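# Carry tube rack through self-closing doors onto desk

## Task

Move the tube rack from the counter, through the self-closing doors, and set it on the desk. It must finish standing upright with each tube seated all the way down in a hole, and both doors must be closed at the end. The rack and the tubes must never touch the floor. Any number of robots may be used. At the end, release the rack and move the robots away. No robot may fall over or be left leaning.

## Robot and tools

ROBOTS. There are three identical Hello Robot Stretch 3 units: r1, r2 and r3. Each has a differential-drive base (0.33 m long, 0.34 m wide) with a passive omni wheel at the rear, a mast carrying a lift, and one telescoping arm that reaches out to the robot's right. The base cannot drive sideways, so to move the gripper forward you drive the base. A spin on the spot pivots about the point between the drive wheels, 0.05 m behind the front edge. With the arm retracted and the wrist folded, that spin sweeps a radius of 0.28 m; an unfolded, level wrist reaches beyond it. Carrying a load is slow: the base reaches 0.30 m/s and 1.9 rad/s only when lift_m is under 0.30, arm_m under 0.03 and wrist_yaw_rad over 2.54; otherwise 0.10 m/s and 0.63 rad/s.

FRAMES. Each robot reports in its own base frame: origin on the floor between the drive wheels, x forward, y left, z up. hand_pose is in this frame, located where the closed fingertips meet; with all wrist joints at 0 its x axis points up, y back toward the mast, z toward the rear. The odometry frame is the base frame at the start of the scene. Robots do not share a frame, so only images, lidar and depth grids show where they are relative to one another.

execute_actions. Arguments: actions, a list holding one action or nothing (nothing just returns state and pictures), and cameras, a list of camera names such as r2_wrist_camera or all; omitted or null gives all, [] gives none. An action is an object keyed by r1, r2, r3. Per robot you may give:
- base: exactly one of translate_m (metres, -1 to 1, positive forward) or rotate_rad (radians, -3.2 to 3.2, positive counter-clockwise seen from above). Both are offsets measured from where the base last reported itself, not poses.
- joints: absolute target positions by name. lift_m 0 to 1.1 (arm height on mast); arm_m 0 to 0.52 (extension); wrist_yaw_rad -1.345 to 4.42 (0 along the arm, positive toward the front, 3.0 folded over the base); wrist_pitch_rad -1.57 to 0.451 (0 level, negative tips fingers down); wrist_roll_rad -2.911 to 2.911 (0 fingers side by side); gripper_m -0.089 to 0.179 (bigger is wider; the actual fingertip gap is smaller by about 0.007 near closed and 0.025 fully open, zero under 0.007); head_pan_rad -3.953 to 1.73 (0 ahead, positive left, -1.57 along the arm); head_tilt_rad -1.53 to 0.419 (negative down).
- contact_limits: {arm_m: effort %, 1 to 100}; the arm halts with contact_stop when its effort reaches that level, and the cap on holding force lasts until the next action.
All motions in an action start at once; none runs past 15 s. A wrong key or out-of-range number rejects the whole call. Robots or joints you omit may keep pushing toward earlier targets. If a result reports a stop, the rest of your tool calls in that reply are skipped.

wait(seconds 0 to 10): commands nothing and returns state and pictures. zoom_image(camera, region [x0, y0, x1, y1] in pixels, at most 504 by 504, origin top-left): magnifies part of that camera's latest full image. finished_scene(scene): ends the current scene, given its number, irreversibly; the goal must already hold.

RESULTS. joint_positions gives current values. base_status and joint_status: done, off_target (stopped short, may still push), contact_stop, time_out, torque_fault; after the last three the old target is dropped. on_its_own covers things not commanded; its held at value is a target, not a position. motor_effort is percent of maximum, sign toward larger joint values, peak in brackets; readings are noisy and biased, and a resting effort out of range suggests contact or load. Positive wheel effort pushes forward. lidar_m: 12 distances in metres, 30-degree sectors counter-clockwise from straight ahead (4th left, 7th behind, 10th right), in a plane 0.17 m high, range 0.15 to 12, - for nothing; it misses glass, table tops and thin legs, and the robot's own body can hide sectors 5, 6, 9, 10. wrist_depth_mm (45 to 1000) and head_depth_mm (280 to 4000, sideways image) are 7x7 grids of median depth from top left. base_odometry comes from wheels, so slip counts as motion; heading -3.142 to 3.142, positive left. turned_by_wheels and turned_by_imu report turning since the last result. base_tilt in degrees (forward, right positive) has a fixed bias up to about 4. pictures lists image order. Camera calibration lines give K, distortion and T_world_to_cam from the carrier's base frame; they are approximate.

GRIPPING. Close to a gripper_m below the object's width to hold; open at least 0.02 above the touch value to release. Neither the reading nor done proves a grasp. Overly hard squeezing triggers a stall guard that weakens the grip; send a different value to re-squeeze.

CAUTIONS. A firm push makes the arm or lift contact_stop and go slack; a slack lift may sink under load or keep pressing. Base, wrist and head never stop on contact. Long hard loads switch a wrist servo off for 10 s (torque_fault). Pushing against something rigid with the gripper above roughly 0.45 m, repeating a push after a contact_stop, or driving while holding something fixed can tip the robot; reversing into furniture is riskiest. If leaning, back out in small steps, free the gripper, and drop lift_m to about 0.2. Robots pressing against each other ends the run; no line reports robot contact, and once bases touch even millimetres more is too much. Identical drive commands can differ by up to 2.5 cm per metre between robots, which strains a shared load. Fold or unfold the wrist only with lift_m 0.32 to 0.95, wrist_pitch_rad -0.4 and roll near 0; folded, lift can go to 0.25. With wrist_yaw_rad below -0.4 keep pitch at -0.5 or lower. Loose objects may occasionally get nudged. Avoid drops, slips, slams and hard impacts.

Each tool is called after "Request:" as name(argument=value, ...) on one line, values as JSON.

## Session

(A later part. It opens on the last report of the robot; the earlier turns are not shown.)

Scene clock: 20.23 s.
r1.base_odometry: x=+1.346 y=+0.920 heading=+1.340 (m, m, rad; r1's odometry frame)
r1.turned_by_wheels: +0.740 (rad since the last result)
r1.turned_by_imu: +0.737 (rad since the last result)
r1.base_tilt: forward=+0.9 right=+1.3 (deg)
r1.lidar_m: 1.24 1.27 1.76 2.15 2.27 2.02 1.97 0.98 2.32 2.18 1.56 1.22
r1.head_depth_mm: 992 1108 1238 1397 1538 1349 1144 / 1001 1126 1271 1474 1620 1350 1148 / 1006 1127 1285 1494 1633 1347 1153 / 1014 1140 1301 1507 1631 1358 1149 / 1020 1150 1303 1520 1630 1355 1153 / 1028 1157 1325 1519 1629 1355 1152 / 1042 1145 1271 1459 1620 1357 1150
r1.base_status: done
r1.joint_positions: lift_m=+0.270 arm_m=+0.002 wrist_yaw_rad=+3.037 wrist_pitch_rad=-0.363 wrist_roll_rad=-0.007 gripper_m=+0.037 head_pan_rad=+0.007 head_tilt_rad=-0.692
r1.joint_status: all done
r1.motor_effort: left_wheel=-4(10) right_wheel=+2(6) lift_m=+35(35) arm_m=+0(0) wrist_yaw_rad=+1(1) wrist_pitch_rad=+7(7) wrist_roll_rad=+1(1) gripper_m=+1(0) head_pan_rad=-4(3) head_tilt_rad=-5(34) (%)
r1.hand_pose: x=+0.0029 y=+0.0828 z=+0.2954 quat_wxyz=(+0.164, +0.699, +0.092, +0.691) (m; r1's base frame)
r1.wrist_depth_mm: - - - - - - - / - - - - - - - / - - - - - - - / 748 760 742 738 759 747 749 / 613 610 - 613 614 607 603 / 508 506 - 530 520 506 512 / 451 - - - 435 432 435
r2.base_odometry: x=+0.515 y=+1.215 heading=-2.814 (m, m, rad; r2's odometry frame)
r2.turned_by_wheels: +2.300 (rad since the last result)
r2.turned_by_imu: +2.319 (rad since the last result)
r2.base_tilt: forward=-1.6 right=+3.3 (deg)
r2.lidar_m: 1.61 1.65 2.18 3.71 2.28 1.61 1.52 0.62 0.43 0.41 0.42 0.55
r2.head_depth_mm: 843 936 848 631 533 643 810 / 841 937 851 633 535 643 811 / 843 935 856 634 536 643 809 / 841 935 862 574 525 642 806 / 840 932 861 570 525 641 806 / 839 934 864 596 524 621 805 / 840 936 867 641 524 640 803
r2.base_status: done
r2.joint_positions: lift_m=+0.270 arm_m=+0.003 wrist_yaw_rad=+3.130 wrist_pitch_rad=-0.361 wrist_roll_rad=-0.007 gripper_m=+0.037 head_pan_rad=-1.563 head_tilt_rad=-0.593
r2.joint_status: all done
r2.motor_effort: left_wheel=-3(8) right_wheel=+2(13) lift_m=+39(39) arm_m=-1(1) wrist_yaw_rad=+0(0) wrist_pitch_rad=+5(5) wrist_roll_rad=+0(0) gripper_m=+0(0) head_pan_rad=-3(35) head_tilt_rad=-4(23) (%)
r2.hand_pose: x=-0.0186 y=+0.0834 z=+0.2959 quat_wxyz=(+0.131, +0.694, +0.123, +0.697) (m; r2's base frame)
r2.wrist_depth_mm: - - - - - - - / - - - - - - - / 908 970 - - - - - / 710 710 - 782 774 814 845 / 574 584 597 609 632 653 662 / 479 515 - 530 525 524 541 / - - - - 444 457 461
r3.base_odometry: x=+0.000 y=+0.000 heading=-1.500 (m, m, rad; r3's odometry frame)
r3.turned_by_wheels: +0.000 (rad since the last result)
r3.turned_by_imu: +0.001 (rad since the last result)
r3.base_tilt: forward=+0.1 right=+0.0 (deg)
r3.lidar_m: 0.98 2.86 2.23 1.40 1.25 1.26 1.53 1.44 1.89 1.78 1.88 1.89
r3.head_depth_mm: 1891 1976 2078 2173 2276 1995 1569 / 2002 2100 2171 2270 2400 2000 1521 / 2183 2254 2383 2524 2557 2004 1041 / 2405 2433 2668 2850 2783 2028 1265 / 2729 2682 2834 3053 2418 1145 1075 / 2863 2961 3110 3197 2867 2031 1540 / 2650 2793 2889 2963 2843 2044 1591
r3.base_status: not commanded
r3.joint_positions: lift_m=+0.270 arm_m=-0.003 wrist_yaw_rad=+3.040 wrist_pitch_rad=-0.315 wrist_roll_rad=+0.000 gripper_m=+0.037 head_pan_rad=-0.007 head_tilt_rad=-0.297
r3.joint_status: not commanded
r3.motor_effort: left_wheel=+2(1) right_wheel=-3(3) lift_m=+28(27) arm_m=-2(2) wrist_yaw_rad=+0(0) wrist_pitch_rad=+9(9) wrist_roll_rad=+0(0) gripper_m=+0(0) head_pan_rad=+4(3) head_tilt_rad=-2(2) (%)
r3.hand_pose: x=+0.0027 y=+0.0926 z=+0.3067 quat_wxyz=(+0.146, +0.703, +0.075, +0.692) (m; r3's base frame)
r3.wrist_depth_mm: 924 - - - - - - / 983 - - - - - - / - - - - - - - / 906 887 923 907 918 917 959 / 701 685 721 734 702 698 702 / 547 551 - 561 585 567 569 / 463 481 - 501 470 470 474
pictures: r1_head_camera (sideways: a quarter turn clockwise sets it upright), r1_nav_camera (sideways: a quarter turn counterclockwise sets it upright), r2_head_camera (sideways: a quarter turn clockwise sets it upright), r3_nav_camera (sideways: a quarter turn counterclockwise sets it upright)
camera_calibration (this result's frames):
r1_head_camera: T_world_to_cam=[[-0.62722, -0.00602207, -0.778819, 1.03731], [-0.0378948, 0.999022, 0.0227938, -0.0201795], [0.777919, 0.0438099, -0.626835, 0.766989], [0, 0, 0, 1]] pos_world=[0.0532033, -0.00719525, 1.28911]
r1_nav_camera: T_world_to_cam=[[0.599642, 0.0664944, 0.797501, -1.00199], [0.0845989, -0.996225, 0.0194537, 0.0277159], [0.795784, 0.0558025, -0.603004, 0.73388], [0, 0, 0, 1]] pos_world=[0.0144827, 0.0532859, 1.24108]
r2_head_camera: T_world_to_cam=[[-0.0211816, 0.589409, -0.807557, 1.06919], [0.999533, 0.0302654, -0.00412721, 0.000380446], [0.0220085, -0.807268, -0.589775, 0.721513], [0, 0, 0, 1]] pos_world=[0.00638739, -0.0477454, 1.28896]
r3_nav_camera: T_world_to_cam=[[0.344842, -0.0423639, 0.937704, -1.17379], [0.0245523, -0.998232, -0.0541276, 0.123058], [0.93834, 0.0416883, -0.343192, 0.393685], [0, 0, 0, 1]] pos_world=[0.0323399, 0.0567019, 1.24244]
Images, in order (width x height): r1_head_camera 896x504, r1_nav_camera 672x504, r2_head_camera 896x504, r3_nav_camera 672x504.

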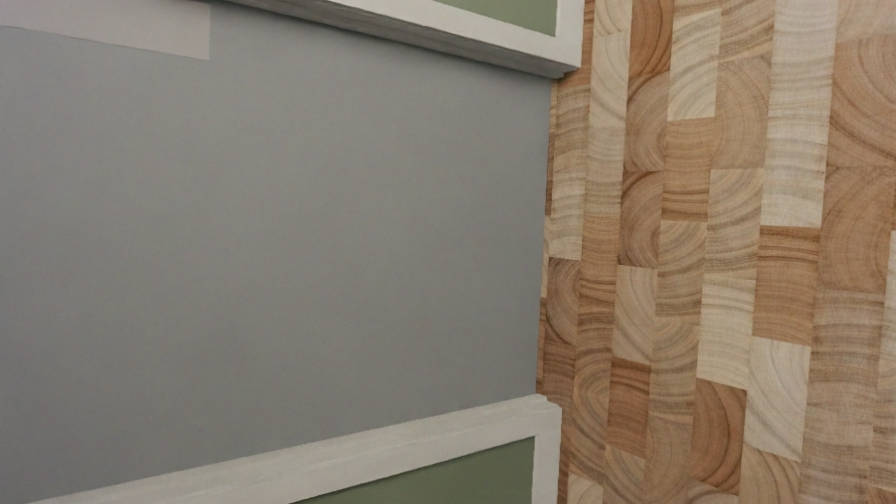

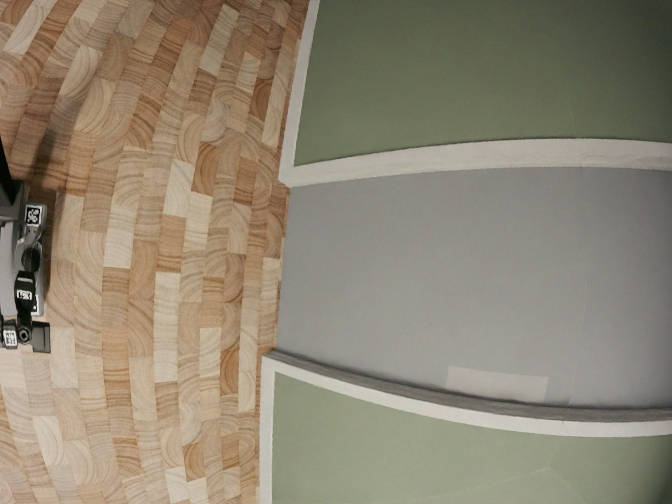

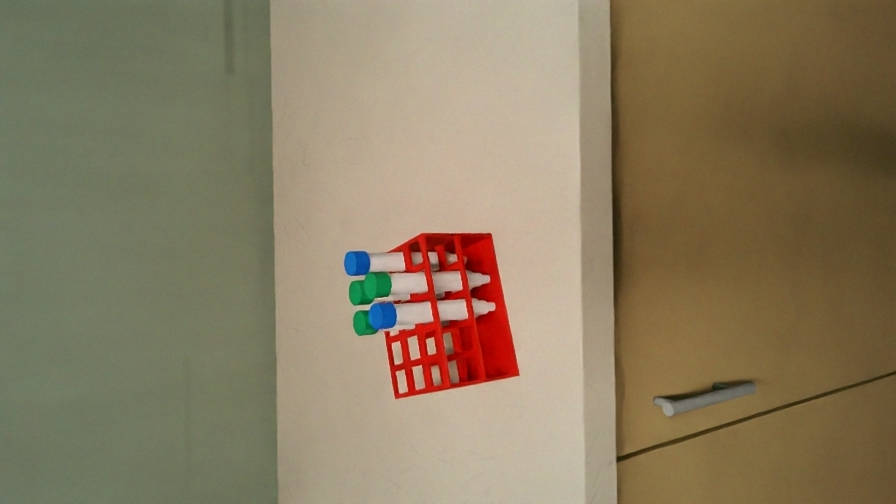

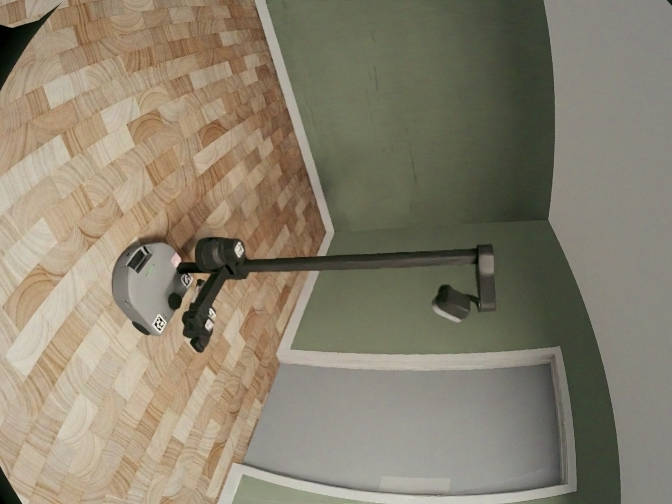

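Request:
execute_actions(actions=[{"r1":{"base":{"translate_m":1}},"r2":{"base":{"translate_m":-0.35},"joints":{"lift_m":0.94,"wrist_pitch_rad":-0.4,"head_pan_rad":-1.1}}}], cameras=[])

Request:
execute_actions(actions=[{"r1":{"base":{"translate_m":0.15},"joints":{"lift_m":0.32}},"r2":{"joints":{"wrist_yaw_rad":1.85,"gripper_m":0.17}}}], cameras=[])

Request:
execute_actions(actions=[{"r1":{"base":{"translate_m":0.6},"joints":{"head_tilt_rad":-0.5}},"r2":{"joints":{"wrist_pitch_rad":0,"arm_m":0.35}}}], cameras=["r1_nav_camera","r2_head_camera","r2_wrist_camera"])

Scene clock: 29.00 s.
r1.base_odometry: x=+1.575 y=+1.893 heading=+1.340 (m, m, rad; r1's odometry frame)
r1.turned_by_wheels: +0.000 (rad since the last result)
r1.turned_by_imu: -0.006 (rad since the last result)
r1.base_tilt: forward=+0.9 right=+1.3 (deg)
r1.lidar_m: 0.25 0.27 0.38 0.86 2.21 3.00 2.96 1.84 2.29 0.52 0.34 0.26
r1.head_depth_mm: - - - - 301 361 472 / - - - - 301 366 482 / - - - - 305 372 492 / - - - - 304 379 503 / - - - - 308 385 514 / - - - - 313 392 527 / - - - - 317 399 540
r1.base_status: done
r1.joint_positions: lift_m=+0.270 arm_m=+0.002 wrist_yaw_rad=+3.037 wrist_pitch_rad=-0.363 wrist_roll_rad=-0.007 gripper_m=+0.037 head_pan_rad=+0.007 head_tilt_rad=-0.693
r1.joint_status: not commanded
r1.motor_effort: left_wheel=-2(5) right_wheel=+1(7) lift_m=+36(35) arm_m=+0(0) wrist_yaw_rad=+0(0) wrist_pitch_rad=+7(7) wrist_roll_rad=+1(1) gripper_m=+0(1) head_pan_rad=-4(4) head_tilt_rad=-4(5) (%)
r1.hand_pose: x=+0.0029 y=+0.0828 z=+0.2954 quat_wxyz=(+0.164, +0.699, +0.092, +0.691) (m; r1's base frame)
r1.wrist_depth_mm: - - - - 490 407 288 / - - - - 521 411 288 / - - - - 571 418 291 / 748 742 757 769 612 422 293 / 608 606 - 609 599 423 296 / 507 510 - 528 522 431 298 / 450 - - - 436 411 302
r2.base_odometry: x=+0.847 y=+1.328 heading=-2.814 (m, m, rad; r2's odometry frame)
r2.turned_by_wheels: +0.000 (rad since the last result)
r2.turned_by_imu: -0.003 (rad since the last result)
r2.base_tilt: forward=-1.6 right=+3.3 (deg)
r2.lidar_m: 1.95 2.00 2.65 3.69 1.77 1.24 1.17 0.65 0.45 0.43 0.44 0.57
r2.head_depth_mm: 841 921 849 632 518 564 - / 874 965 854 634 535 620 - / 914 1012 855 635 557 700 880 / 958 1064 860 635 633 765 972 / 1001 1102 782 638 686 845 1146 / 1051 1155 693 640 750 942 1190 / 1108 1212 867 692 805 1065 1220
r2.base_status: done
r2.joint_positions: lift_m=+0.940 arm_m=+0.003 wrist_yaw_rad=+3.130 wrist_pitch_rad=-0.414 wrist_roll_rad=-0.007 gripper_m=+0.037 head_pan_rad=-1.107 head_tilt_rad=-0.593
r2.joint_status: all done
r2.motor_effort: left_wheel=-2(10) right_wheel=+2(10) lift_m=+48(51) arm_m=-1(1) wrist_yaw_rad=-1(1) wrist_pitch_rad=+5(5) wrist_roll_rad=+0(0) gripper_m=+1(0) head_pan_rad=+3(27) head_tilt_rad=-4(4) (%)
r2.hand_pose: x=-0.0186 y=+0.0770 z=+0.9534 quat_wxyz=(+0.149, +0.690, +0.142, +0.694) (m; r2's base frame)
r2.wrist_depth_mm: - - - - - - - / - - - - - - - / - - - - - - - / - - - - - - - / - - - - - - - / - - - - - - - / - - - - - - -
r3.base_odometry: x=+0.000 y=+0.000 heading=-1.500 (m, m, rad; r3's odometry frame)
r3.turned_by_wheels: +0.000 (rad since the last result)
r3.turned_by_imu: +0.002 (rad since the last result)
r3.base_tilt: forward=+0.1 right=+0.0 (deg)
r3.lidar_m: 2.27 2.86 2.22 1.39 1.25 1.26 1.53 1.44 1.88 1.78 1.87 1.84
r3.head_depth_mm: 1894 1970 2063 2164 1947 1832 1570 / 1989 2087 2184 2287 2392 2000 1564 / 2200 2303 2393 2531 2573 2008 1574 / 2416 2531 2683 2809 2775 2019 1571 / 2675 2855 3005 3199 2829 2018 1585 / 2868 2987 3099 3266 2828 2033 1577 / 2701 2781 2875 2965 2836 2037 1588
r3.base_status: not commanded
r3.joint_positions: lift_m=+0.270 arm_m=-0.003 wrist_yaw_rad=+3.040 wrist_pitch_rad=-0.315 wrist_roll_rad=+0.000 gripper_m=+0.037 head_pan_rad=-0.007 head_tilt_rad=-0.297
r3.joint_status: not commanded
r3.motor_effort: left_wheel=+2(1) right_wheel=-3(3) lift_m=+28(27) arm_m=-1(2) wrist_yaw_rad=+0(1) wrist_pitch_rad=+10(10) wrist_roll_rad=+0(0) gripper_m=+0(0) head_pan_rad=+4(4) head_tilt_rad=-2(2) (%)
r3.hand_pose: x=+0.0027 y=+0.0926 z=+0.3067 quat_wxyz=(+0.146, +0.703, +0.075, +0.692) (m; r3's base frame)
r3.wrist_depth_mm: 948 - - - - - - / 980 - - - - - - / - - - - - - - / 907 930 904 936 911 922 954 / 675 692 721 734 703 699 703 / 560 547 - 556 580 565 568 / 462 478 - 497 470 465 472
pictures: none
No camera images: the call's "cameras" was empty. Leave "cameras" out to get every camera's image.

Scene clock: 31.47 s.
r1.base_odometry: x=+1.609 y=+2.039 heading=+1.339 (m, m, rad; r1's odometry frame)
r1.turned_by_wheels: +0.000 (rad since the last result)
r1.turned_by_imu: -0.001 (rad since the last result)
r1.base_tilt: forward=+1.0 right=+1.3 (deg)
r1.lidar_m: - 0.15 0.16 0.46 2.20 3.12 3.08 1.98 2.33 0.34 0.15 -
r1.head_depth_mm: - - - - - - - / - - - - - - - / - - - - - - - / - - - - - - - / - - - - - - - / - - - - - - - / - - - - - - -
r1.base_status: done
r1.joint_positions: lift_m=+0.320 arm_m=+0.002 wrist_yaw_rad=+3.037 wrist_pitch_rad=-0.363 wrist_roll_rad=-0.007 gripper_m=+0.037 head_pan_rad=+0.007 head_tilt_rad=-0.693
r1.joint_status: all done
r1.motor_effort: left_wheel=-3(8) right_wheel=+1(7) lift_m=+44(46) arm_m=-1(0) wrist_yaw_rad=+1(1) wrist_pitch_rad=+7(8) wrist_roll_rad=+0(1) gripper_m=+0(0) head_pan_rad=-2(2) head_tilt_rad=-4(5) (%)
r1.hand_pose: x=+0.0029 y=+0.0828 z=+0.3450 quat_wxyz=(+0.164, +0.698, +0.092, +0.691) (m; r1's base frame)
r1.wrist_depth_mm: - - - 461 305 175 124 / - - - 505 308 177 125 / - - - 541 315 179 126 / 844 835 836 579 322 181 127 / 674 687 - 653 296 183 128 / 563 558 - 562 273 185 129 / 488 499 - 504 380 187 130
r2.base_odometry: x=+0.847 y=+1.328 heading=-2.814 (m, m, rad; r2's odometry frame)
r2.turned_by_wheels: +0.000 (rad since the last result)
r2.turned_by_imu: +0.000 (rad since the last result)
r2.base_tilt: forward=-1.6 right=+3.3 (deg)
r2.lidar_m: 1.95 2.01 2.64 3.69 1.76 1.24 1.18 0.65 0.45 0.43 0.44 0.57
r2.head_depth_mm: 842 923 848 632 517 597 700 / 876 962 853 633 535 645 752 / 913 1011 856 635 557 699 - / 955 1065 859 637 633 753 - / 1000 1104 783 638 687 831 1113 / 1053 1154 695 641 750 902 1191 / 1110 1211 868 693 805 1074 1218
r2.base_status: not commanded
r2.joint_positions: lift_m=+0.940 arm_m=+0.003 wrist_yaw_rad=+1.853 wrist_pitch_rad=-0.414 wrist_roll_rad=-0.007 gripper_m=+0.170 head_pan_rad=-1.107 head_tilt_rad=-0.593
r2.joint_status: all done
r2.motor_effort: left_wheel=-3(2) right_wheel=+3(2) lift_m=+48(48) arm_m=-1(1) wrist_yaw_rad=-3(3) wrist_pitch_rad=+4(5) wrist_roll_rad=+0(0) gripper_m=+0(89) head_pan_rad=+3(3) head_tilt_rad=-4(4) (%)
r2.hand_pose: x=+0.1947 y=-0.0854 z=+0.9534 quat_wxyz=(+0.533, +0.639, -0.297, +0.468) (m; r2's base frame)
r2.wrist_depth_mm: - - - - - - - / - - - - - 926 597 / - - - - - 860 466 / - - - - - 806 470 / - - - - - 711 455 / - - - - - - 419 / - - - - - 669 399
r3.base_odometry: x=+0.000 y=+0.000 heading=-1.500 (m, m, rad; r3's odometry frame)
r3.turned_by_wheels: +0.000 (rad since the last result)
r3.turned_by_imu: +0.001 (rad since the last result)
r3.base_tilt: forward=+0.1 right=+0.0 (deg)
r3.lidar_m: 2.27 2.87 2.22 1.40 1.25 1.26 1.53 1.43 1.88 1.78 1.88 1.88
r3.head_depth_mm: 1895 1976 2083 2168 2252 1907 1556 / 1986 2093 2180 2284 2385 2008 1560 / 2191 2301 2390 2536 2557 2007 1572 / 2432 2558 2658 2835 2783 2022 1581 / 2699 2835 2977 3203 2824 2019 1585 / 2851 2993 3107 3232 2858 2041 1590 / 2655 2814 2909 3005 2858 2045 1592
r3.base_status: not commanded
r3.joint_positions: lift_m=+0.270 arm_m=-0.003 wrist_yaw_rad=+3.040 wrist_pitch_rad=-0.315 wrist_roll_rad=+0.000 gripper_m=+0.037 head_pan_rad=-0.007 head_tilt_rad=-0.297
r3.joint_status: not commanded
r3.motor_effort: left_wheel=+2(2) right_wheel=-3(3) lift_m=+27(28) arm_m=-1(1) wrist_yaw_rad=+0(0) wrist_pitch_rad=+9(9) wrist_roll_rad=+0(0) gripper_m=+0(0) head_pan_rad=+4(4) head_tilt_rad=-2(2) (%)
r3.hand_pose: x=+0.0027 y=+0.0926 z=+0.3067 quat_wxyz=(+0.146, +0.703, +0.075, +0.692) (m; r3's base frame)
r3.wrist_depth_mm: 940 - - - - - - / 989 - - - - - - / 994 - - - - - - / 909 924 916 893 930 914 944 / 680 690 739 723 689 699 710 / 555 557 - 560 586 566 561 / 465 480 - 493 469 479 478
pictures: none
No camera images: the call's "cameras" was empty. Leave "cameras" out to get every camera's image.

Scene clock: 38.43 s.
r1.base_odometry: x=+1.746 y=+2.623 heading=+1.340 (m, m, rad; r1's odometry frame)
r1.turned_by_wheels: +0.001 (rad since the last result)
r1.turned_by_imu: -0.085 (rad since the last result)
r1.base_tilt: forward=+0.9 right=+1.3 (deg)
r1.lidar_m: - - 0.15 0.19 2.15 2.88 3.15 2.02 2.35 0.24 0.15 -
r1.head_depth_mm: - - - - - - - / - - - - - - - / - - - - - - - / - - - - - - - / - - - - - - - / - - - - - - - / - - - - - - -
r1.base_status: translate_m off_target (by the wheels' count: +0.5998 of +0.6000)
r1.joint_positions: lift_m=+0.320 arm_m=+0.002 wrist_yaw_rad=+3.038 wrist_pitch_rad=-0.364 wrist_roll_rad=-0.007 gripper_m=+0.037 head_pan_rad=+0.013 head_tilt_rad=-0.490
r1.joint_status: all done
r1.on_its_own: left_wheel is at rest, and its effort (+35) is outside its rest range (-18 to +18)
r1.motor_effort: left_wheel=+35(66) right_wheel=+5(41) lift_m=+40(44) arm_m=+0(0) wrist_yaw_rad=-1(18) wrist_pitch_rad=+8(9) wrist_roll_rad=+0(0) gripper_m=+0(0) head_pan_rad=-6(10) head_tilt_rad=-5(25) (%)
r1.hand_pose: x=+0.0027 y=+0.0827 z=+0.3449 quat_wxyz=(+0.164, +0.699, +0.093, +0.690) (m; r1's base frame)
r1.wrist_depth_mm: - - - 356 147 93 68 / - - - 384 152 95 69 / - - - 419 157 97 70 / 825 852 802 453 162 98 71 / 672 682 - 619 154 101 72 / 573 569 - 548 143 102 73 / 489 496 - 477 198 104 74
r2.base_odometry: x=+0.847 y=+1.328 heading=-2.814 (m, m, rad; r2's odometry frame)
r2.turned_by_wheels: +0.000 (rad since the last result)
r2.turned_by_imu: -0.001 (rad since the last result)
r2.base_tilt: forward=-1.6 right=+3.3 (deg)
r2.lidar_m: 1.95 2.00 2.64 3.68 1.77 1.24 1.17 0.65 0.45 0.43 0.44 0.58
r2.head_depth_mm: 840 921 893 589 518 597 713 / 875 968 894 611 535 644 784 / 912 1009 901 612 557 701 866 / 952 1061 859 625 633 766 972 / 1003 1102 783 637 686 844 1143 / 1053 1154 693 640 750 946 1195 / 1110 1212 868 692 805 1064 1220
r2.base_status: not commanded
r2.joint_positions: lift_m=+0.940 arm_m=+0.350 wrist_yaw_rad=+1.851 wrist_pitch_rad=-0.023 wrist_roll_rad=-0.007 gripper_m=+0.170 head_pan_rad=-1.107 head_tilt_rad=-0.593
r2.joint_status: all done
r2.motor_effort: left_wheel=-2(3) right_wheel=+2(2) lift_m=+48(48) arm_m=+4(5) wrist_yaw_rad=-2(3) wrist_pitch_rad=+7(7) wrist_roll_rad=+0(0) gripper_m=+0(1) head_pan_rad=+3(3) head_tilt_rad=-4(3) (%)
r2.hand_pose: x=+0.2243 y=-0.4240 z=+1.0486 quat_wxyz=(+0.433, +0.568, -0.417, +0.562) (m; r2's base frame)
r2.wrist_depth_mm: - - - - - - 980 / - - - - - - 943 / - - - - - - 944 / - - - - 941 - 874 / - - - - 361 574 581 / - - - - 344 - 412 / - - - 302 294 299 309
r3.base_odometry: x=+0.000 y=+0.000 heading=-1.500 (m, m, rad; r3's odometry frame)
r3.turned_by_wheels: +0.000 (rad since the last result)
r3.turned_by_imu: +0.002 (rad since the last result)
r3.base_tilt: forward=+0.1 right=+0.0 (deg)
r3.lidar_m: 2.26 2.87 2.23 1.39 1.25 1.26 1.53 1.44 1.88 1.78 1.88 1.88
r3.head_depth_mm: 1888 1975 2080 2156 2251 1925 1560 / 2001 2078 2170 2281 2378 2003 1569 / 2176 2305 2405 2526 2579 2005 1581 / 2429 2509 2669 2813 2802 2007 1580 / 2670 2868 2999 3175 2812 2020 1572 / 2906 2962 3142 3195 2844 2034 1589 / 2705 2784 2865 2988 2807 2044 1595
r3.base_status: not commanded
r3.joint_positions: lift_m=+0.270 arm_m=-0.003 wrist_yaw_rad=+3.040 wrist_pitch_rad=-0.315 wrist_roll_rad=+0.000 gripper_m=+0.037 head_pan_rad=-0.007 head_tilt_rad=-0.297
r3.joint_status: not commanded
r3.motor_effort: left_wheel=+1(2) right_wheel=-3(3) lift_m=+27(27) arm_m=-2(1) wrist_yaw_rad=+0(0) wrist_pitch_rad=+9(9) wrist_roll_rad=+0(0) gripper_m=+0(0) head_pan_rad=+4(3) head_tilt_rad=-2(2) (%)
r3.hand_pose: x=+0.0027 y=+0.0926 z=+0.3067 quat_wxyz=(+0.146, +0.703, +0.075, +0.692) (m; r3's base frame)
r3.wrist_depth_mm: 967 - - - - - - / 967 - - - - - - / - - - - - - - / 878 908 906 912 916 932 919 / 703 682 743 728 695 704 704 / 548 555 - 560 585 564 570 / 466 479 - 500 462 473 468
pictures: r1_nav_camera (sideways: a quarter turn counterclockwise sets it upright), r2_head_camera (sideways: a quarter turn clockwise sets it upright), r2_wrist_camera
camera_calibration (this result's frames):
r1_nav_camera: T_world_to_cam=[[0.427252, 0.0677924, 0.901587, -1.13667], [0.0848626, -0.99579, 0.0346602, 0.00790996], [0.900141, 0.0617024, -0.431206, 0.509718], [0, 0, 0, 1]] pos_world=[0.0261572, 0.0534837, 1.24433]
r2_head_camera: T_world_to_cam=[[-0.278562, 0.519891, -0.807537, 1.07073], [0.884092, 0.467295, -0.00412646, 0.00108365], [0.375212, -0.715087, -0.589802, 0.719394], [0, 0, 0, 1]] pos_world=[0.0273814, -0.0427407, 1.28896]
r2_wrist_camera: T_world_to_cam=[[0.24654, -0.967536, 0.0556167, -0.530405], [-0.191247, -0.104831, -0.975928, 1.04905], [0.950075, 0.229968, -0.210883, 0.269902], [0, 0, 0, 1]] pos_world=[0.0749657, -0.465281, 1.11021]
Images, in order (width x height): r1_nav_camera 672x504, r2_head_camera 896x504, r2_wrist_camera 644x364.

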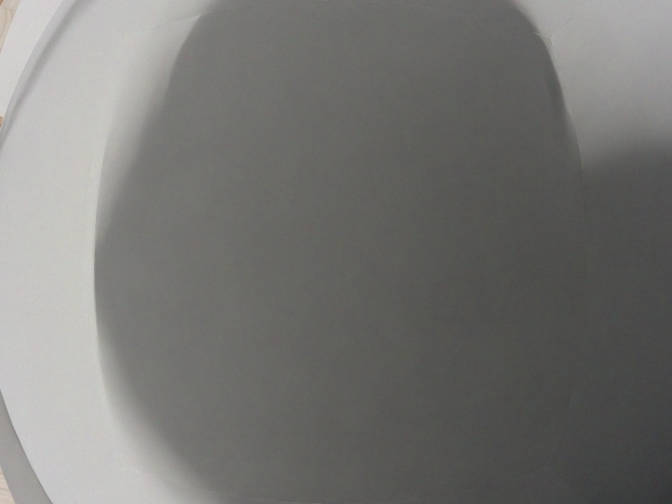

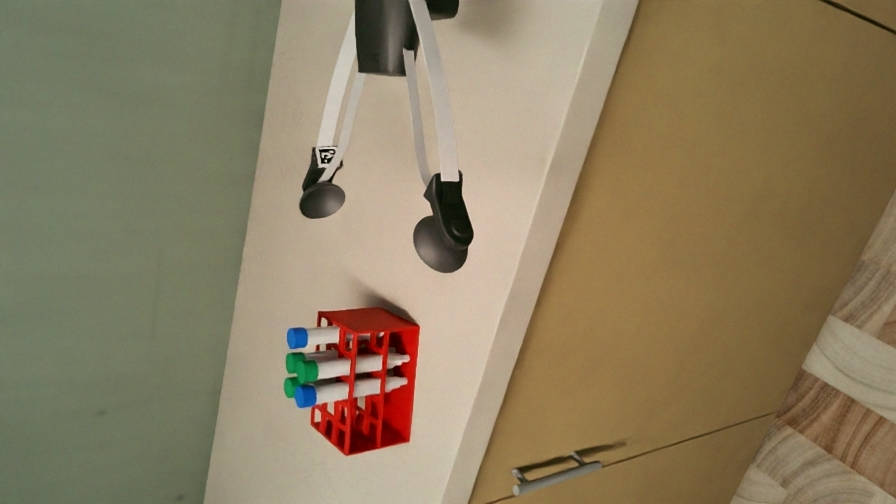

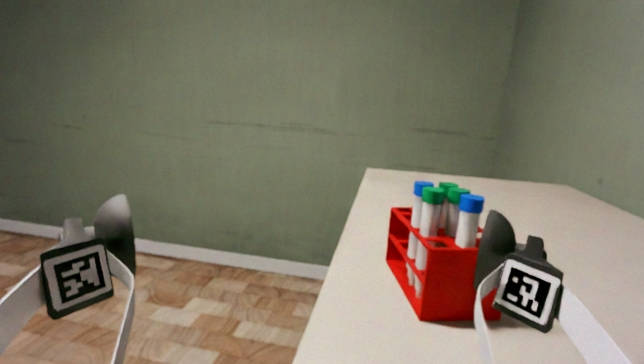

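Request:
execute_actions(actions=[{"r1":{"base":{"translate_m":-0.5},"joints":{"lift_m":0.27,"head_tilt_rad":-1}},"r2":{"joints":{"arm_m":0.5}}}], cameras=[])

Request:
execute_actions(actions=[{"r1":{"base":{"rotate_rad":-0.35}},"r2":{"joints":{"lift_m":0.83,"wrist_pitch_rad":-0.1}}}], cameras=[])

Request:
execute_actions(actions=[{"r1":{"base":{"translate_m":0.35}},"r2":{"base":{"translate_m":0.07}}}], cameras=[])

Request:
execute_actions(actions=[{"r1":{"base":{"rotate_rad":0.5}}}], cameras=["r1_nav_camera","r2_head_camera","r2_wrist_camera"])

Scene clock: 43.47 s.
r1.base_odometry: x=+1.632 y=+2.137 heading=+1.340 (m, m, rad; r1's odometry frame)
r1.turned_by_wheels: +0.000 (rad since the last result)
r1.turned_by_imu: +0.001 (rad since the last result)
r1.base_tilt: forward=+1.0 right=+1.3 (deg)
r1.lidar_m: 0.55 0.57 0.65 1.67 2.13 2.78 2.66 1.58 2.70 2.06 0.67 0.58
r1.head_depth_mm: 464 552 680 880 1187 1189 1065 / 464 552 678 879 1260 1193 1078 / 463 551 678 877 1252 1193 1078 / 463 550 676 878 1249 1196 1076 / 462 549 675 876 1239 1196 1081 / 461 548 674 874 1239 1199 1081 / 460 548 674 874 1170 1203 1078
r1.base_status: done
r1.joint_positions: lift_m=+0.270 arm_m=+0.002 wrist_yaw_rad=+3.038 wrist_pitch_rad=-0.364 wrist_roll_rad=-0.007 gripper_m=+0.037 head_pan_rad=+0.007 head_tilt_rad=-0.989
r1.joint_status: all done
r1.motor_effort: left_wheel=-1(26) right_wheel=+0(6) lift_m=+35(37) arm_m=+0(0) wrist_yaw_rad=+0(0) wrist_pitch_rad=+8(8) wrist_roll_rad=+0(0) gripper_m=+0(0) head_pan_rad=-3(6) head_tilt_rad=-6(41) (%)
r1.hand_pose: x=+0.0027 y=+0.0827 z=+0.2950 quat_wxyz=(+0.164, +0.699, +0.093, +0.690) (m; r1's base frame)
r1.wrist_depth_mm: - - - - - 672 511 / - - - - - 670 542 / - - - - 935 676 574 / 743 738 758 752 761 686 592 / 601 608 - 602 606 608 571 / 512 509 - 518 524 508 505 / 448 - - - 438 437 438
r2.base_odometry: x=+0.847 y=+1.328 heading=-2.814 (m, m, rad; r2's odometry frame)
r2.turned_by_wheels: +0.000 (rad since the last result)
r2.turned_by_imu: +0.000 (rad since the last result)
r2.base_tilt: forward=-1.6 right=+3.3 (deg)
r2.lidar_m: 1.96 2.01 2.64 3.67 1.76 1.24 1.17 0.65 0.45 0.43 0.44 0.58
r2.head_depth_mm: 839 922 775 631 517 596 712 / 874 962 853 632 535 644 782 / 913 1013 856 635 556 699 865 / 955 1062 858 636 632 765 971 / 1003 1101 782 637 687 846 1140 / 1052 1151 694 640 748 943 1191 / 1110 1216 868 693 806 1065 1217
r2.base_status: not commanded
r2.joint_positions: lift_m=+0.940 arm_m=+0.500 wrist_yaw_rad=+1.851 wrist_pitch_rad=-0.023 wrist_roll_rad=-0.007 gripper_m=+0.170 head_pan_rad=-1.107 head_tilt_rad=-0.593
r2.joint_status: all done
r2.motor_effort: left_wheel=-2(2) right_wheel=+2(2) lift_m=+48(48) arm_m=+3(5) wrist_yaw_rad=-1(2) wrist_pitch_rad=+7(7) wrist_roll_rad=+0(0) gripper_m=+0(0) head_pan_rad=+3(3) head_tilt_rad=-3(3) (%)
r2.hand_pose: x=+0.2243 y=-0.5740 z=+1.0486 quat_wxyz=(+0.433, +0.568, -0.417, +0.562) (m; r2's base frame)
r2.wrist_depth_mm: - - - - - - 720 / - - - - - - 716 / - - - - - - 678 / - - - 789 923 964 666 / - - - 348 553 611 581 / - - 368 354 384 - 405 / - 278 285 288 293 300 308
r3.base_odometry: x=+0.000 y=+0.000 heading=-1.500 (m, m, rad; r3's odometry frame)
r3.turned_by_wheels: +0.000 (rad since the last result)
r3.turned_by_imu: +0.001 (rad since the last result)
r3.base_tilt: forward=+0.1 right=+0.1 (deg)
r3.lidar_m: 1.61 2.87 2.22 1.40 1.26 1.26 1.52 1.44 1.88 1.78 1.88 1.59
r3.head_depth_mm: 1889 1971 2077 2147 2231 1685 1507 / 1999 2099 2175 2277 1672 1731 1530 / 2183 2262 2381 2520 2582 2016 1576 / 2393 2517 2682 2830 2806 2019 1573 / 2674 2800 2986 3208 2828 2030 1577 / 2863 2964 3106 3196 2833 2033 1591 / 2656 2774 2908 2977 2837 2036 1580
r3.base_status: not commanded
r3.joint_positions: lift_m=+0.270 arm_m=-0.003 wrist_yaw_rad=+3.040 wrist_pitch_rad=-0.315 wrist_roll_rad=+0.000 gripper_m=+0.037 head_pan_rad=-0.007 head_tilt_rad=-0.297
r3.joint_status: not commanded
r3.motor_effort: left_wheel=+2(2) right_wheel=-3(3) lift_m=+27(28) arm_m=-1(1) wrist_yaw_rad=+0(0) wrist_pitch_rad=+9(9) wrist_roll_rad=+1(1) gripper_m=+1(0) head_pan_rad=+4(4) head_tilt_rad=-2(2) (%)
r3.hand_pose: x=+0.0027 y=+0.0926 z=+0.3067 quat_wxyz=(+0.146, +0.703, +0.075, +0.692) (m; r3's base frame)
r3.wrist_depth_mm: 929 - - - - - - / 975 - - - - - - / - - - - - - - / 914 906 929 920 920 929 949 / 692 695 735 722 691 689 700 / 553 549 - 566 584 568 556 / 458 478 - 508 463 469 469
pictures: none
No camera images: the call's "cameras" was empty. Leave "cameras" out to get every camera's image.

Scene clock: 45.67 s.
r1.base_odometry: x=+1.632 y=+2.137 heading=+0.990 (m, m, rad; r1's odometry frame)
r1.turned_by_wheels: -0.350 (rad since the last result)
r1.turned_by_imu: -0.349 (rad since the last result)
r1.base_tilt: forward=+0.9 right=+1.3 (deg)
r1.lidar_m: 0.55 0.55 0.60 0.80 2.08 2.26 2.68 2.66 1.58 2.24 1.19 0.66
r1.head_depth_mm: 565 655 768 1008 1308 1186 1069 / 540 654 821 1033 1296 1192 1076 / 518 620 772 1017 1305 1193 1078 / 498 590 725 939 1279 1196 1078 / 478 563 687 872 1204 1197 1080 / 461 541 649 813 1091 1196 1075 / 443 516 617 764 1004 1205 1079
r1.base_status: done
r1.joint_positions: lift_m=+0.270 arm_m=+0.002 wrist_yaw_rad=+3.038 wrist_pitch_rad=-0.364 wrist_roll_rad=-0.007 gripper_m=+0.037 head_pan_rad=+0.007 head_tilt_rad=-0.989
r1.joint_status: not commanded
r1.motor_effort: left_wheel=+1(7) right_wheel=-2(5) lift_m=+35(35) arm_m=+0(0) wrist_yaw_rad=+0(0) wrist_pitch_rad=+8(8) wrist_roll_rad=+0(0) gripper_m=+0(0) head_pan_rad=-2(4) head_tilt_rad=-7(6) (%)
r1.hand_pose: x=+0.0027 y=+0.0827 z=+0.2950 quat_wxyz=(+0.164, +0.699, +0.093, +0.690) (m; r1's base frame)
r1.wrist_depth_mm: - - - 890 626 563 457 / - - - 948 678 580 472 / - - - 931 728 603 489 / 743 750 748 751 766 638 505 / 606 603 - 608 604 606 518 / 503 510 - 526 525 506 508 / 451 - - - 434 436 435
r2.base_odometry: x=+0.847 y=+1.328 heading=-2.814 (m, m, rad; r2's odometry frame)
r2.turned_by_wheels: +0.000 (rad since the last result)
r2.turned_by_imu: -0.003 (rad since the last result)
r2.base_tilt: forward=-1.6 right=+3.2 (deg)
r2.lidar_m: 1.95 2.01 2.63 3.69 1.77 1.24 1.17 0.65 0.45 0.43 0.44 0.57
r2.head_depth_mm: 840 923 891 608 517 597 720 / 872 965 898 611 535 644 784 / 911 1012 855 635 555 700 866 / 955 1064 858 636 632 765 969 / 1000 1101 819 639 686 844 1145 / 1054 1149 672 641 747 941 1191 / 1107 1209 867 692 818 1063 1216
r2.base_status: not commanded
r2.joint_positions: lift_m=+0.852 arm_m=+0.500 wrist_yaw_rad=+1.850 wrist_pitch_rad=-0.087 wrist_roll_rad=-0.005 gripper_m=+0.170 head_pan_rad=-1.107 head_tilt_rad=-0.593
r2.joint_status: lift_m contact_stop (moved -0.088 of -0.110); the others done
r2.on_its_own: lift_m is slack since a contact_stop, until your next command for it (your +0.830 is given up)
r2.motor_effort: left_wheel=+0(7) right_wheel=-3(14) lift_m=+41(39) arm_m=+1(3) wrist_yaw_rad=-1(4) wrist_pitch_rad=-4(21) wrist_roll_rad=-1(1) gripper_m=+1(0) head_pan_rad=+3(2) head_tilt_rad=-3(3) (%)
r2.hand_pose: x=+0.2220 y=-0.5751 z=+0.9445 quat_wxyz=(+0.451, +0.581, -0.399, +0.547) (m; r2's base frame)
r2.wrist_depth_mm: - - - - - - 717 / - - - - - - 702 / - - - 325 863 925 668 / - - 349 336 387 407 434 / - 227 231 240 248 276 264 / - 169 174 178 182 - 194 / 134 136 139 142 145 145 152
r3.base_odometry: x=+0.000 y=+0.000 heading=-1.500 (m, m, rad; r3's odometry frame)
r3.turned_by_wheels: +0.000 (rad since the last result)
r3.turned_by_imu: +0.001 (rad since the last result)
r3.base_tilt: forward=+0.1 right=+0.0 (deg)
r3.lidar_m: 1.67 2.86 2.22 1.39 1.25 1.26 1.53 1.44 1.88 1.78 1.88 1.58
r3.head_depth_mm: 1886 1960 2080 2182 2220 1633 1532 / 1993 2098 2179 2283 1682 1769 1543 / 2193 2294 2379 2524 2577 2017 1578 / 2400 2523 2666 2819 2791 2020 1584 / 2682 2824 3016 3202 2854 2032 1585 / 2866 2931 3077 3218 2816 2034 1587 / 2667 2731 2871 3037 2819 2044 1590
r3.base_status: not commanded
r3.joint_positions: lift_m=+0.270 arm_m=-0.003 wrist_yaw_rad=+3.040 wrist_pitch_rad=-0.315 wrist_roll_rad=+0.000 gripper_m=+0.037 head_pan_rad=-0.007 head_tilt_rad=-0.297
r3.joint_status: not commanded
r3.motor_effort: left_wheel=+2(2) right_wheel=-2(3) lift_m=+27(27) arm_m=-1(1) wrist_yaw_rad=+0(0) wrist_pitch_rad=+10(10) wrist_roll_rad=+0(0) gripper_m=+0(0) head_pan_rad=+4(3) head_tilt_rad=-2(2) (%)
r3.hand_pose: x=+0.0027 y=+0.0926 z=+0.3067 quat_wxyz=(+0.146, +0.703, +0.075, +0.692) (m; r3's base frame)
r3.wrist_depth_mm: 932 - - - - - - / 993 - - - - - - / - - - - - - - / 896 917 906 911 936 946 925 / 691 689 738 726 686 691 721 / 553 556 - 558 583 564 567 / 466 476 - 495 464 469 476
pictures: none
No camera images: the call's "cameras" was empty. Leave "cameras" out to get every camera's image.

not run: a stop came earlier in this reply.

not run: a stop came earlier in this reply.

Wrist touches the counter; pitch down more.

Request:
execute_actions(actions=[{"r1":{"base":{"translate_m":0.3}},"r2":{"base":{"translate_m":0.06},"joints":{"lift_m":0.875,"wrist_pitch_rad":-0.22}}}], cameras=[])

Request:
execute_actions(actions=[{"r1":{"base":{"rotate_rad":0.45}}}], cameras=["r1_nav_camera","r2_head_camera","r2_wrist_camera"])

Scene clock: 49.00 s.
r1.base_odometry: x=+1.797 y=+2.387 heading=+0.991 (m, m, rad; r1's odometry frame)
r1.turned_by_wheels: +0.000 (rad since the last result)
r1.turned_by_imu: -0.002 (rad since the last result)
r1.base_tilt: forward=+1.0 right=+1.3 (deg)
r1.lidar_m: 0.28 0.27 0.30 0.46 1.73 2.38 2.96 1.78 2.80 2.19 0.49 0.34
r1.head_depth_mm: - 313 400 557 714 1153 1068 / - 304 375 507 775 1135 1078 / - 296 352 464 682 1142 1081 / - 288 331 429 606 1046 1082 / - - 313 399 548 880 1083 / - - 302 372 500 764 1073 / - - 295 349 459 673 1045
r1.base_status: done
r1.joint_positions: lift_m=+0.270 arm_m=+0.002 wrist_yaw_rad=+3.038 wrist_pitch_rad=-0.364 wrist_roll_rad=-0.007 gripper_m=+0.037 head_pan_rad=+0.007 head_tilt_rad=-0.989
r1.joint_status: not commanded
r1.motor_effort: left_wheel=+1(9) right_wheel=-2(5) lift_m=+36(35) arm_m=+0(0) wrist_yaw_rad=+0(0) wrist_pitch_rad=+8(8) wrist_roll_rad=+1(0) gripper_m=+0(0) head_pan_rad=-3(2) head_tilt_rad=-6(6) (%)
r1.hand_pose: x=+0.0027 y=+0.0827 z=+0.2950 quat_wxyz=(+0.164, +0.699, +0.093, +0.690) (m; r1's base frame)
r1.wrist_depth_mm: - - 685 545 383 296 239 / - - 758 584 400 304 247 / - - 794 642 426 319 256 / 749 744 724 690 450 332 264 / 603 606 - 612 462 345 274 / 506 505 - 518 453 365 285 / 449 - - - 435 378 294
r2.base_odometry: x=+0.790 y=+1.309 heading=-2.814 (m, m, rad; r2's odometry frame)
r2.turned_by_wheels: +0.000 (rad since the last result)
r2.turned_by_imu: +0.000 (rad since the last result)
r2.base_tilt: forward=-1.6 right=+3.3 (deg)
r2.lidar_m: 1.89 1.95 2.55 3.69 1.86 1.30 1.23 0.64 0.45 0.42 0.43 0.57
r2.head_depth_mm: 836 919 892 609 517 591 706 / 873 962 898 656 534 639 775 / 911 1005 854 635 554 694 857 / 951 1055 855 635 627 756 958 / 998 1095 627 637 678 839 1144 / 1046 1149 863 640 741 932 1191 / 1103 1205 867 691 815 1052 1222
r2.base_status: done
r2.joint_positions: lift_m=+0.875 arm_m=+0.500 wrist_yaw_rad=+1.852 wrist_pitch_rad=-0.229 wrist_roll_rad=-0.006 gripper_m=+0.170 head_pan_rad=-1.107 head_tilt_rad=-0.593
r2.joint_status: all done
r2.motor_effort: left_wheel=-2(3) right_wheel=+3(15) lift_m=+48(48) arm_m=+1(1) wrist_yaw_rad=-2(2) wrist_pitch_rad=+3(9) wrist_roll_rad=+0(1) gripper_m=+0(0) head_pan_rad=+3(3) head_tilt_rad=-3(3) (%)
r2.hand_pose: x=+0.2132 y=-0.5773 z=+0.9321 quat_wxyz=(+0.488, +0.608, -0.356, +0.515) (m; r2's base frame)
r2.wrist_depth_mm: - - - - - - 713 / - - - 260 978 - 684 / - - 353 269 424 468 487 / - 252 260 267 280 289 301 / 202 191 193 200 205 222 218 / - 152 157 159 163 - 171 / 126 128 130 133 135 136 140
r3.base_odometry: x=+0.000 y=+0.000 heading=-1.500 (m, m, rad; r3's odometry frame)
r3.turned_by_wheels: +0.000 (rad since the last result)
r3.turned_by_imu: +0.001 (rad since the last result)
r3.base_tilt: forward=+0.1 right=+0.0 (deg)
r3.lidar_m: 2.26 2.87 2.22 1.39 1.25 1.26 1.53 1.43 1.89 1.78 1.88 1.79
r3.head_depth_mm: 1891 1989 2064 2172 2235 1834 1572 / 1993 2083 2173 2274 2379 1995 1573 / 2174 2274 2416 2520 2597 2009 1572 / 2405 2505 2707 2821 2813 2030 1574 / 2673 2822 3003 3189 2844 2035 1577 / 2850 2972 3111 3201 2835 2045 1580 / 2676 2769 2890 2949 2816 2049 1583
r3.base_status: not commanded
r3.joint_positions: lift_m=+0.270 arm_m=-0.003 wrist_yaw_rad=+3.040 wrist_pitch_rad=-0.315 wrist_roll_rad=+0.000 gripper_m=+0.037 head_pan_rad=-0.007 head_tilt_rad=-0.297
r3.joint_status: not commanded
r3.motor_effort: left_wheel=+2(2) right_wheel=-3(2) lift_m=+27(28) arm_m=-2(2) wrist_yaw_rad=+0(0) wrist_pitch_rad=+9(9) wrist_roll_rad=+0(1) gripper_m=+0(0) head_pan_rad=+5(4) head_tilt_rad=-2(2) (%)
r3.hand_pose: x=+0.0027 y=+0.0926 z=+0.3067 quat_wxyz=(+0.146, +0.703, +0.075, +0.692) (m; r3's base frame)
r3.wrist_depth_mm: 961 - - - - - - / 972 - - - - - - / - - - - - - - / 915 892 919 927 933 922 950 / 680 684 729 728 690 700 704 / 554 553 - 566 588 556 561 / 462 482 - 500 470 462 477
pictures: none
No camera images: the call's "cameras" was empty. Leave "cameras" out to get every camera's image.

Scene clock: 50.47 s.
r1.base_odometry: x=+1.797 y=+2.387 heading=+1.440 (m, m, rad; r1's odometry frame)
r1.turned_by_wheels: +0.450 (rad since the last result)
r1.turned_by_imu: +0.448 (rad since the last result)
r1.base_tilt: forward=+1.0 right=+1.4 (deg)
r1.lidar_m: 0.27 0.29 0.42 1.02 2.31 2.98 2.94 1.78 2.19 0.60 0.36 0.28
r1.head_depth_mm: - - 303 377 526 876 1050 / - - 306 384 539 908 1076 / - - 307 391 554 951 1076 / - - 308 398 567 991 1079 / - - 310 405 581 1039 1082 / - - 315 413 598 1093 1077 / - - 320 421 615 1146 1079
r1.base_status: done
r1.joint_positions: lift_m=+0.270 arm_m=+0.002 wrist_yaw_rad=+3.038 wrist_pitch_rad=-0.364 wrist_roll_rad=-0.007 gripper_m=+0.037 head_pan_rad=+0.007 head_tilt_rad=-0.989
r1.joint_status: not commanded
r1.motor_effort: left_wheel=-3(9) right_wheel=+1(6) lift_m=+35(35) arm_m=+0(0) wrist_yaw_rad=+0(0) wrist_pitch_rad=+8(8) wrist_roll_rad=+0(0) gripper_m=+0(0) head_pan_rad=-2(3) head_tilt_rad=-6(6) (%)
r1.hand_pose: x=+0.0027 y=+0.0827 z=+0.2950 quat_wxyz=(+0.164, +0.699, +0.093, +0.690) (m; r1's base frame)
r1.wrist_depth_mm: - - - - 580 452 321 / - - - - 614 457 317 / - - - - 648 459 319 / 758 756 752 757 697 465 324 / 603 611 - 605 597 472 325 / 505 497 - 527 523 474 328 / 454 - - - 435 426 326
r2.base_odometry: x=+0.790 y=+1.309 heading=-2.814 (m, m, rad; r2's odometry frame)
r2.turned_by_wheels: +0.000 (rad since the last result)
r2.turned_by_imu: +0.000 (rad since the last result)
r2.base_tilt: forward=-1.6 right=+3.3 (deg)
r2.lidar_m: 1.89 1.94 2.55 3.69 1.86 1.30 1.23 0.64 0.45 0.42 0.43 0.57
r2.head_depth_mm: 839 916 890 609 517 591 709 / 871 963 898 656 535 637 777 / 909 1005 855 635 554 694 859 / 950 1057 858 636 626 757 960 / 999 1098 629 639 679 837 1142 / 1047 1150 863 640 742 934 1194 / 1100 1209 863 690 814 1055 1219
r2.base_status: not commanded
r2.joint_positions: lift_m=+0.875 arm_m=+0.500 wrist_yaw_rad=+1.852 wrist_pitch_rad=-0.229 wrist_roll_rad=-0.006 gripper_m=+0.170 head_pan_rad=-1.107 head_tilt_rad=-0.593
r2.joint_status: not commanded
r2.motor_effort: left_wheel=-2(2) right_wheel=+3(2) lift_m=+47(47) arm_m=+1(1) wrist_yaw_rad=-2(2) wrist_pitch_rad=+3(3) wrist_roll_rad=+0(0) gripper_m=+0(0) head_pan_rad=+2(3) head_tilt_rad=-4(3) (%)
r2.hand_pose: x=+0.2132 y=-0.5773 z=+0.9321 quat_wxyz=(+0.488, +0.608, -0.356, +0.515) (m; r2's base frame)
r2.wrist_depth_mm: - - - - - - 722 / - - - 259 953 - 683 / - - 348 269 434 456 481 / - 251 258 268 278 291 301 / 204 192 194 202 204 220 217 / - 152 156 159 163 - 172 / 126 127 130 133 135 136 141
r3.base_odometry: x=+0.000 y=+0.000 heading=-1.500 (m, m, rad; r3's odometry frame)
r3.turned_by_wheels: +0.000 (rad since the last result)
r3.turned_by_imu: +0.000 (rad since the last result)
r3.base_tilt: forward=+0.1 right=+0.0 (deg)
r3.lidar_m: 2.28 2.86 2.22 1.39 1.25 1.26 1.53 1.44 1.88 1.78 1.88 1.78
r3.head_depth_mm: 1900 1972 2061 2176 2261 1820 1564 / 1996 2078 2180 2265 2400 1996 1568 / 2172 2274 2389 2519 2582 1999 1576 / 2387 2521 2677 2839 2798 2015 1571 / 2680 2844 3019 3185 2808 2032 1590 / 2877 2976 3096 3205 2855 2040 1577 / 2699 2751 2855 2983 2861 2050 1589
r3.base_status: not commanded
r3.joint_positions: lift_m=+0.270 arm_m=-0.003 wrist_yaw_rad=+3.040 wrist_pitch_rad=-0.315 wrist_roll_rad=+0.000 gripper_m=+0.037 head_pan_rad=-0.007 head_tilt_rad=-0.297
r3.joint_status: not commanded
r3.motor_effort: left_wheel=+2(2) right_wheel=-3(3) lift_m=+26(27) arm_m=-1(1) wrist_yaw_rad=-1(0) wrist_pitch_rad=+9(9) wrist_roll_rad=+0(0) gripper_m=+0(0) head_pan_rad=+4(3) head_tilt_rad=-2(2) (%)
r3.hand_pose: x=+0.0027 y=+0.0926 z=+0.3067 quat_wxyz=(+0.146, +0.703, +0.075, +0.692) (m; r3's base frame)
r3.wrist_depth_mm: 942 - - - - - - / 984 - - - - - - / - - - - - - - / 914 901 918 928 935 926 924 / 694 688 727 728 703 712 707 / 552 550 - 560 588 563 564 / 464 477 - 497 464 471 477
pictures: r1_nav_camera (sideways: a quarter turn counterclockwise sets it upright), r2_head_camera (sideways: a quarter turn clockwise sets it upright), r2_wrist_camera
camera_calibration (this result's frames):
r1_nav_camera: T_world_to_cam=[[0.80693, 0.0677634, 0.586747, -0.72861], [0.0867145, -0.996224, -0.00420119, 0.058502], [0.584247, 0.0542695, -0.80976, 1.00407], [0, 0, 0, 1]] pos_world=[-0.00375934, 0.0531639, 1.24081]
r2_head_camera: T_world_to_cam=[[-0.278674, 0.52007, -0.807383, 1.07053], [0.884076, 0.467325, -0.00412061, 0.00107614], [0.375168, -0.714936, -0.590013, 0.719668], [0, 0, 0, 1]] pos_world=[0.0273813, -0.0427369, 1.28895]
r2_wrist_camera: T_world_to_cam=[[0.258236, -0.964195, 0.0603496, -0.674493], [-0.378419, -0.158431, -0.911975, 0.866507], [0.888883, 0.212667, -0.405783, 0.475823], [0, 0, 0, 1]] pos_world=[0.0791306, -0.614253, 1.02402]
Images, in order (width x height): r1_nav_camera 672x504, r2_head_camera 896x504, r2_wrist_camera 644x364.

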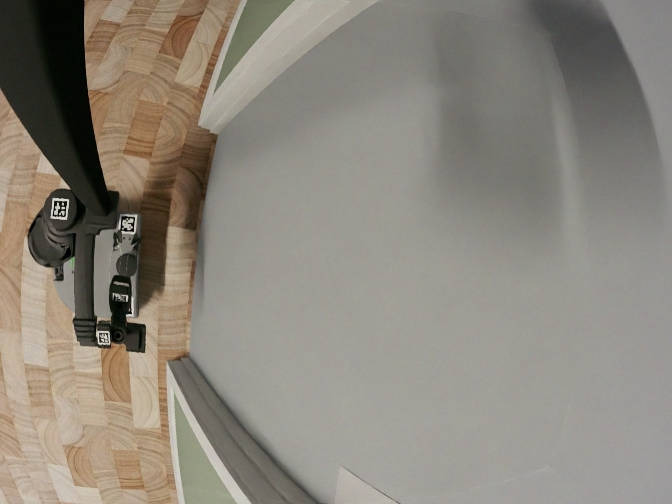

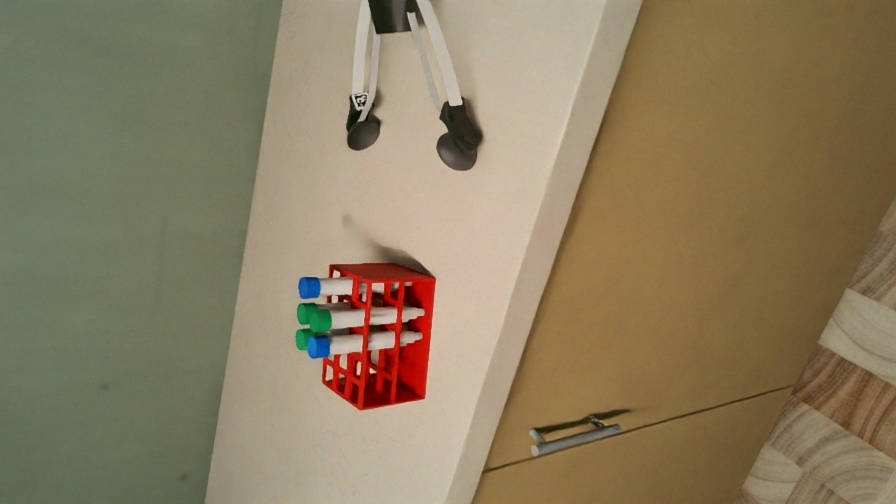

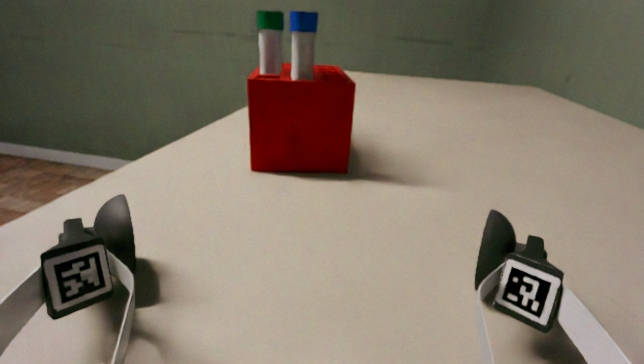

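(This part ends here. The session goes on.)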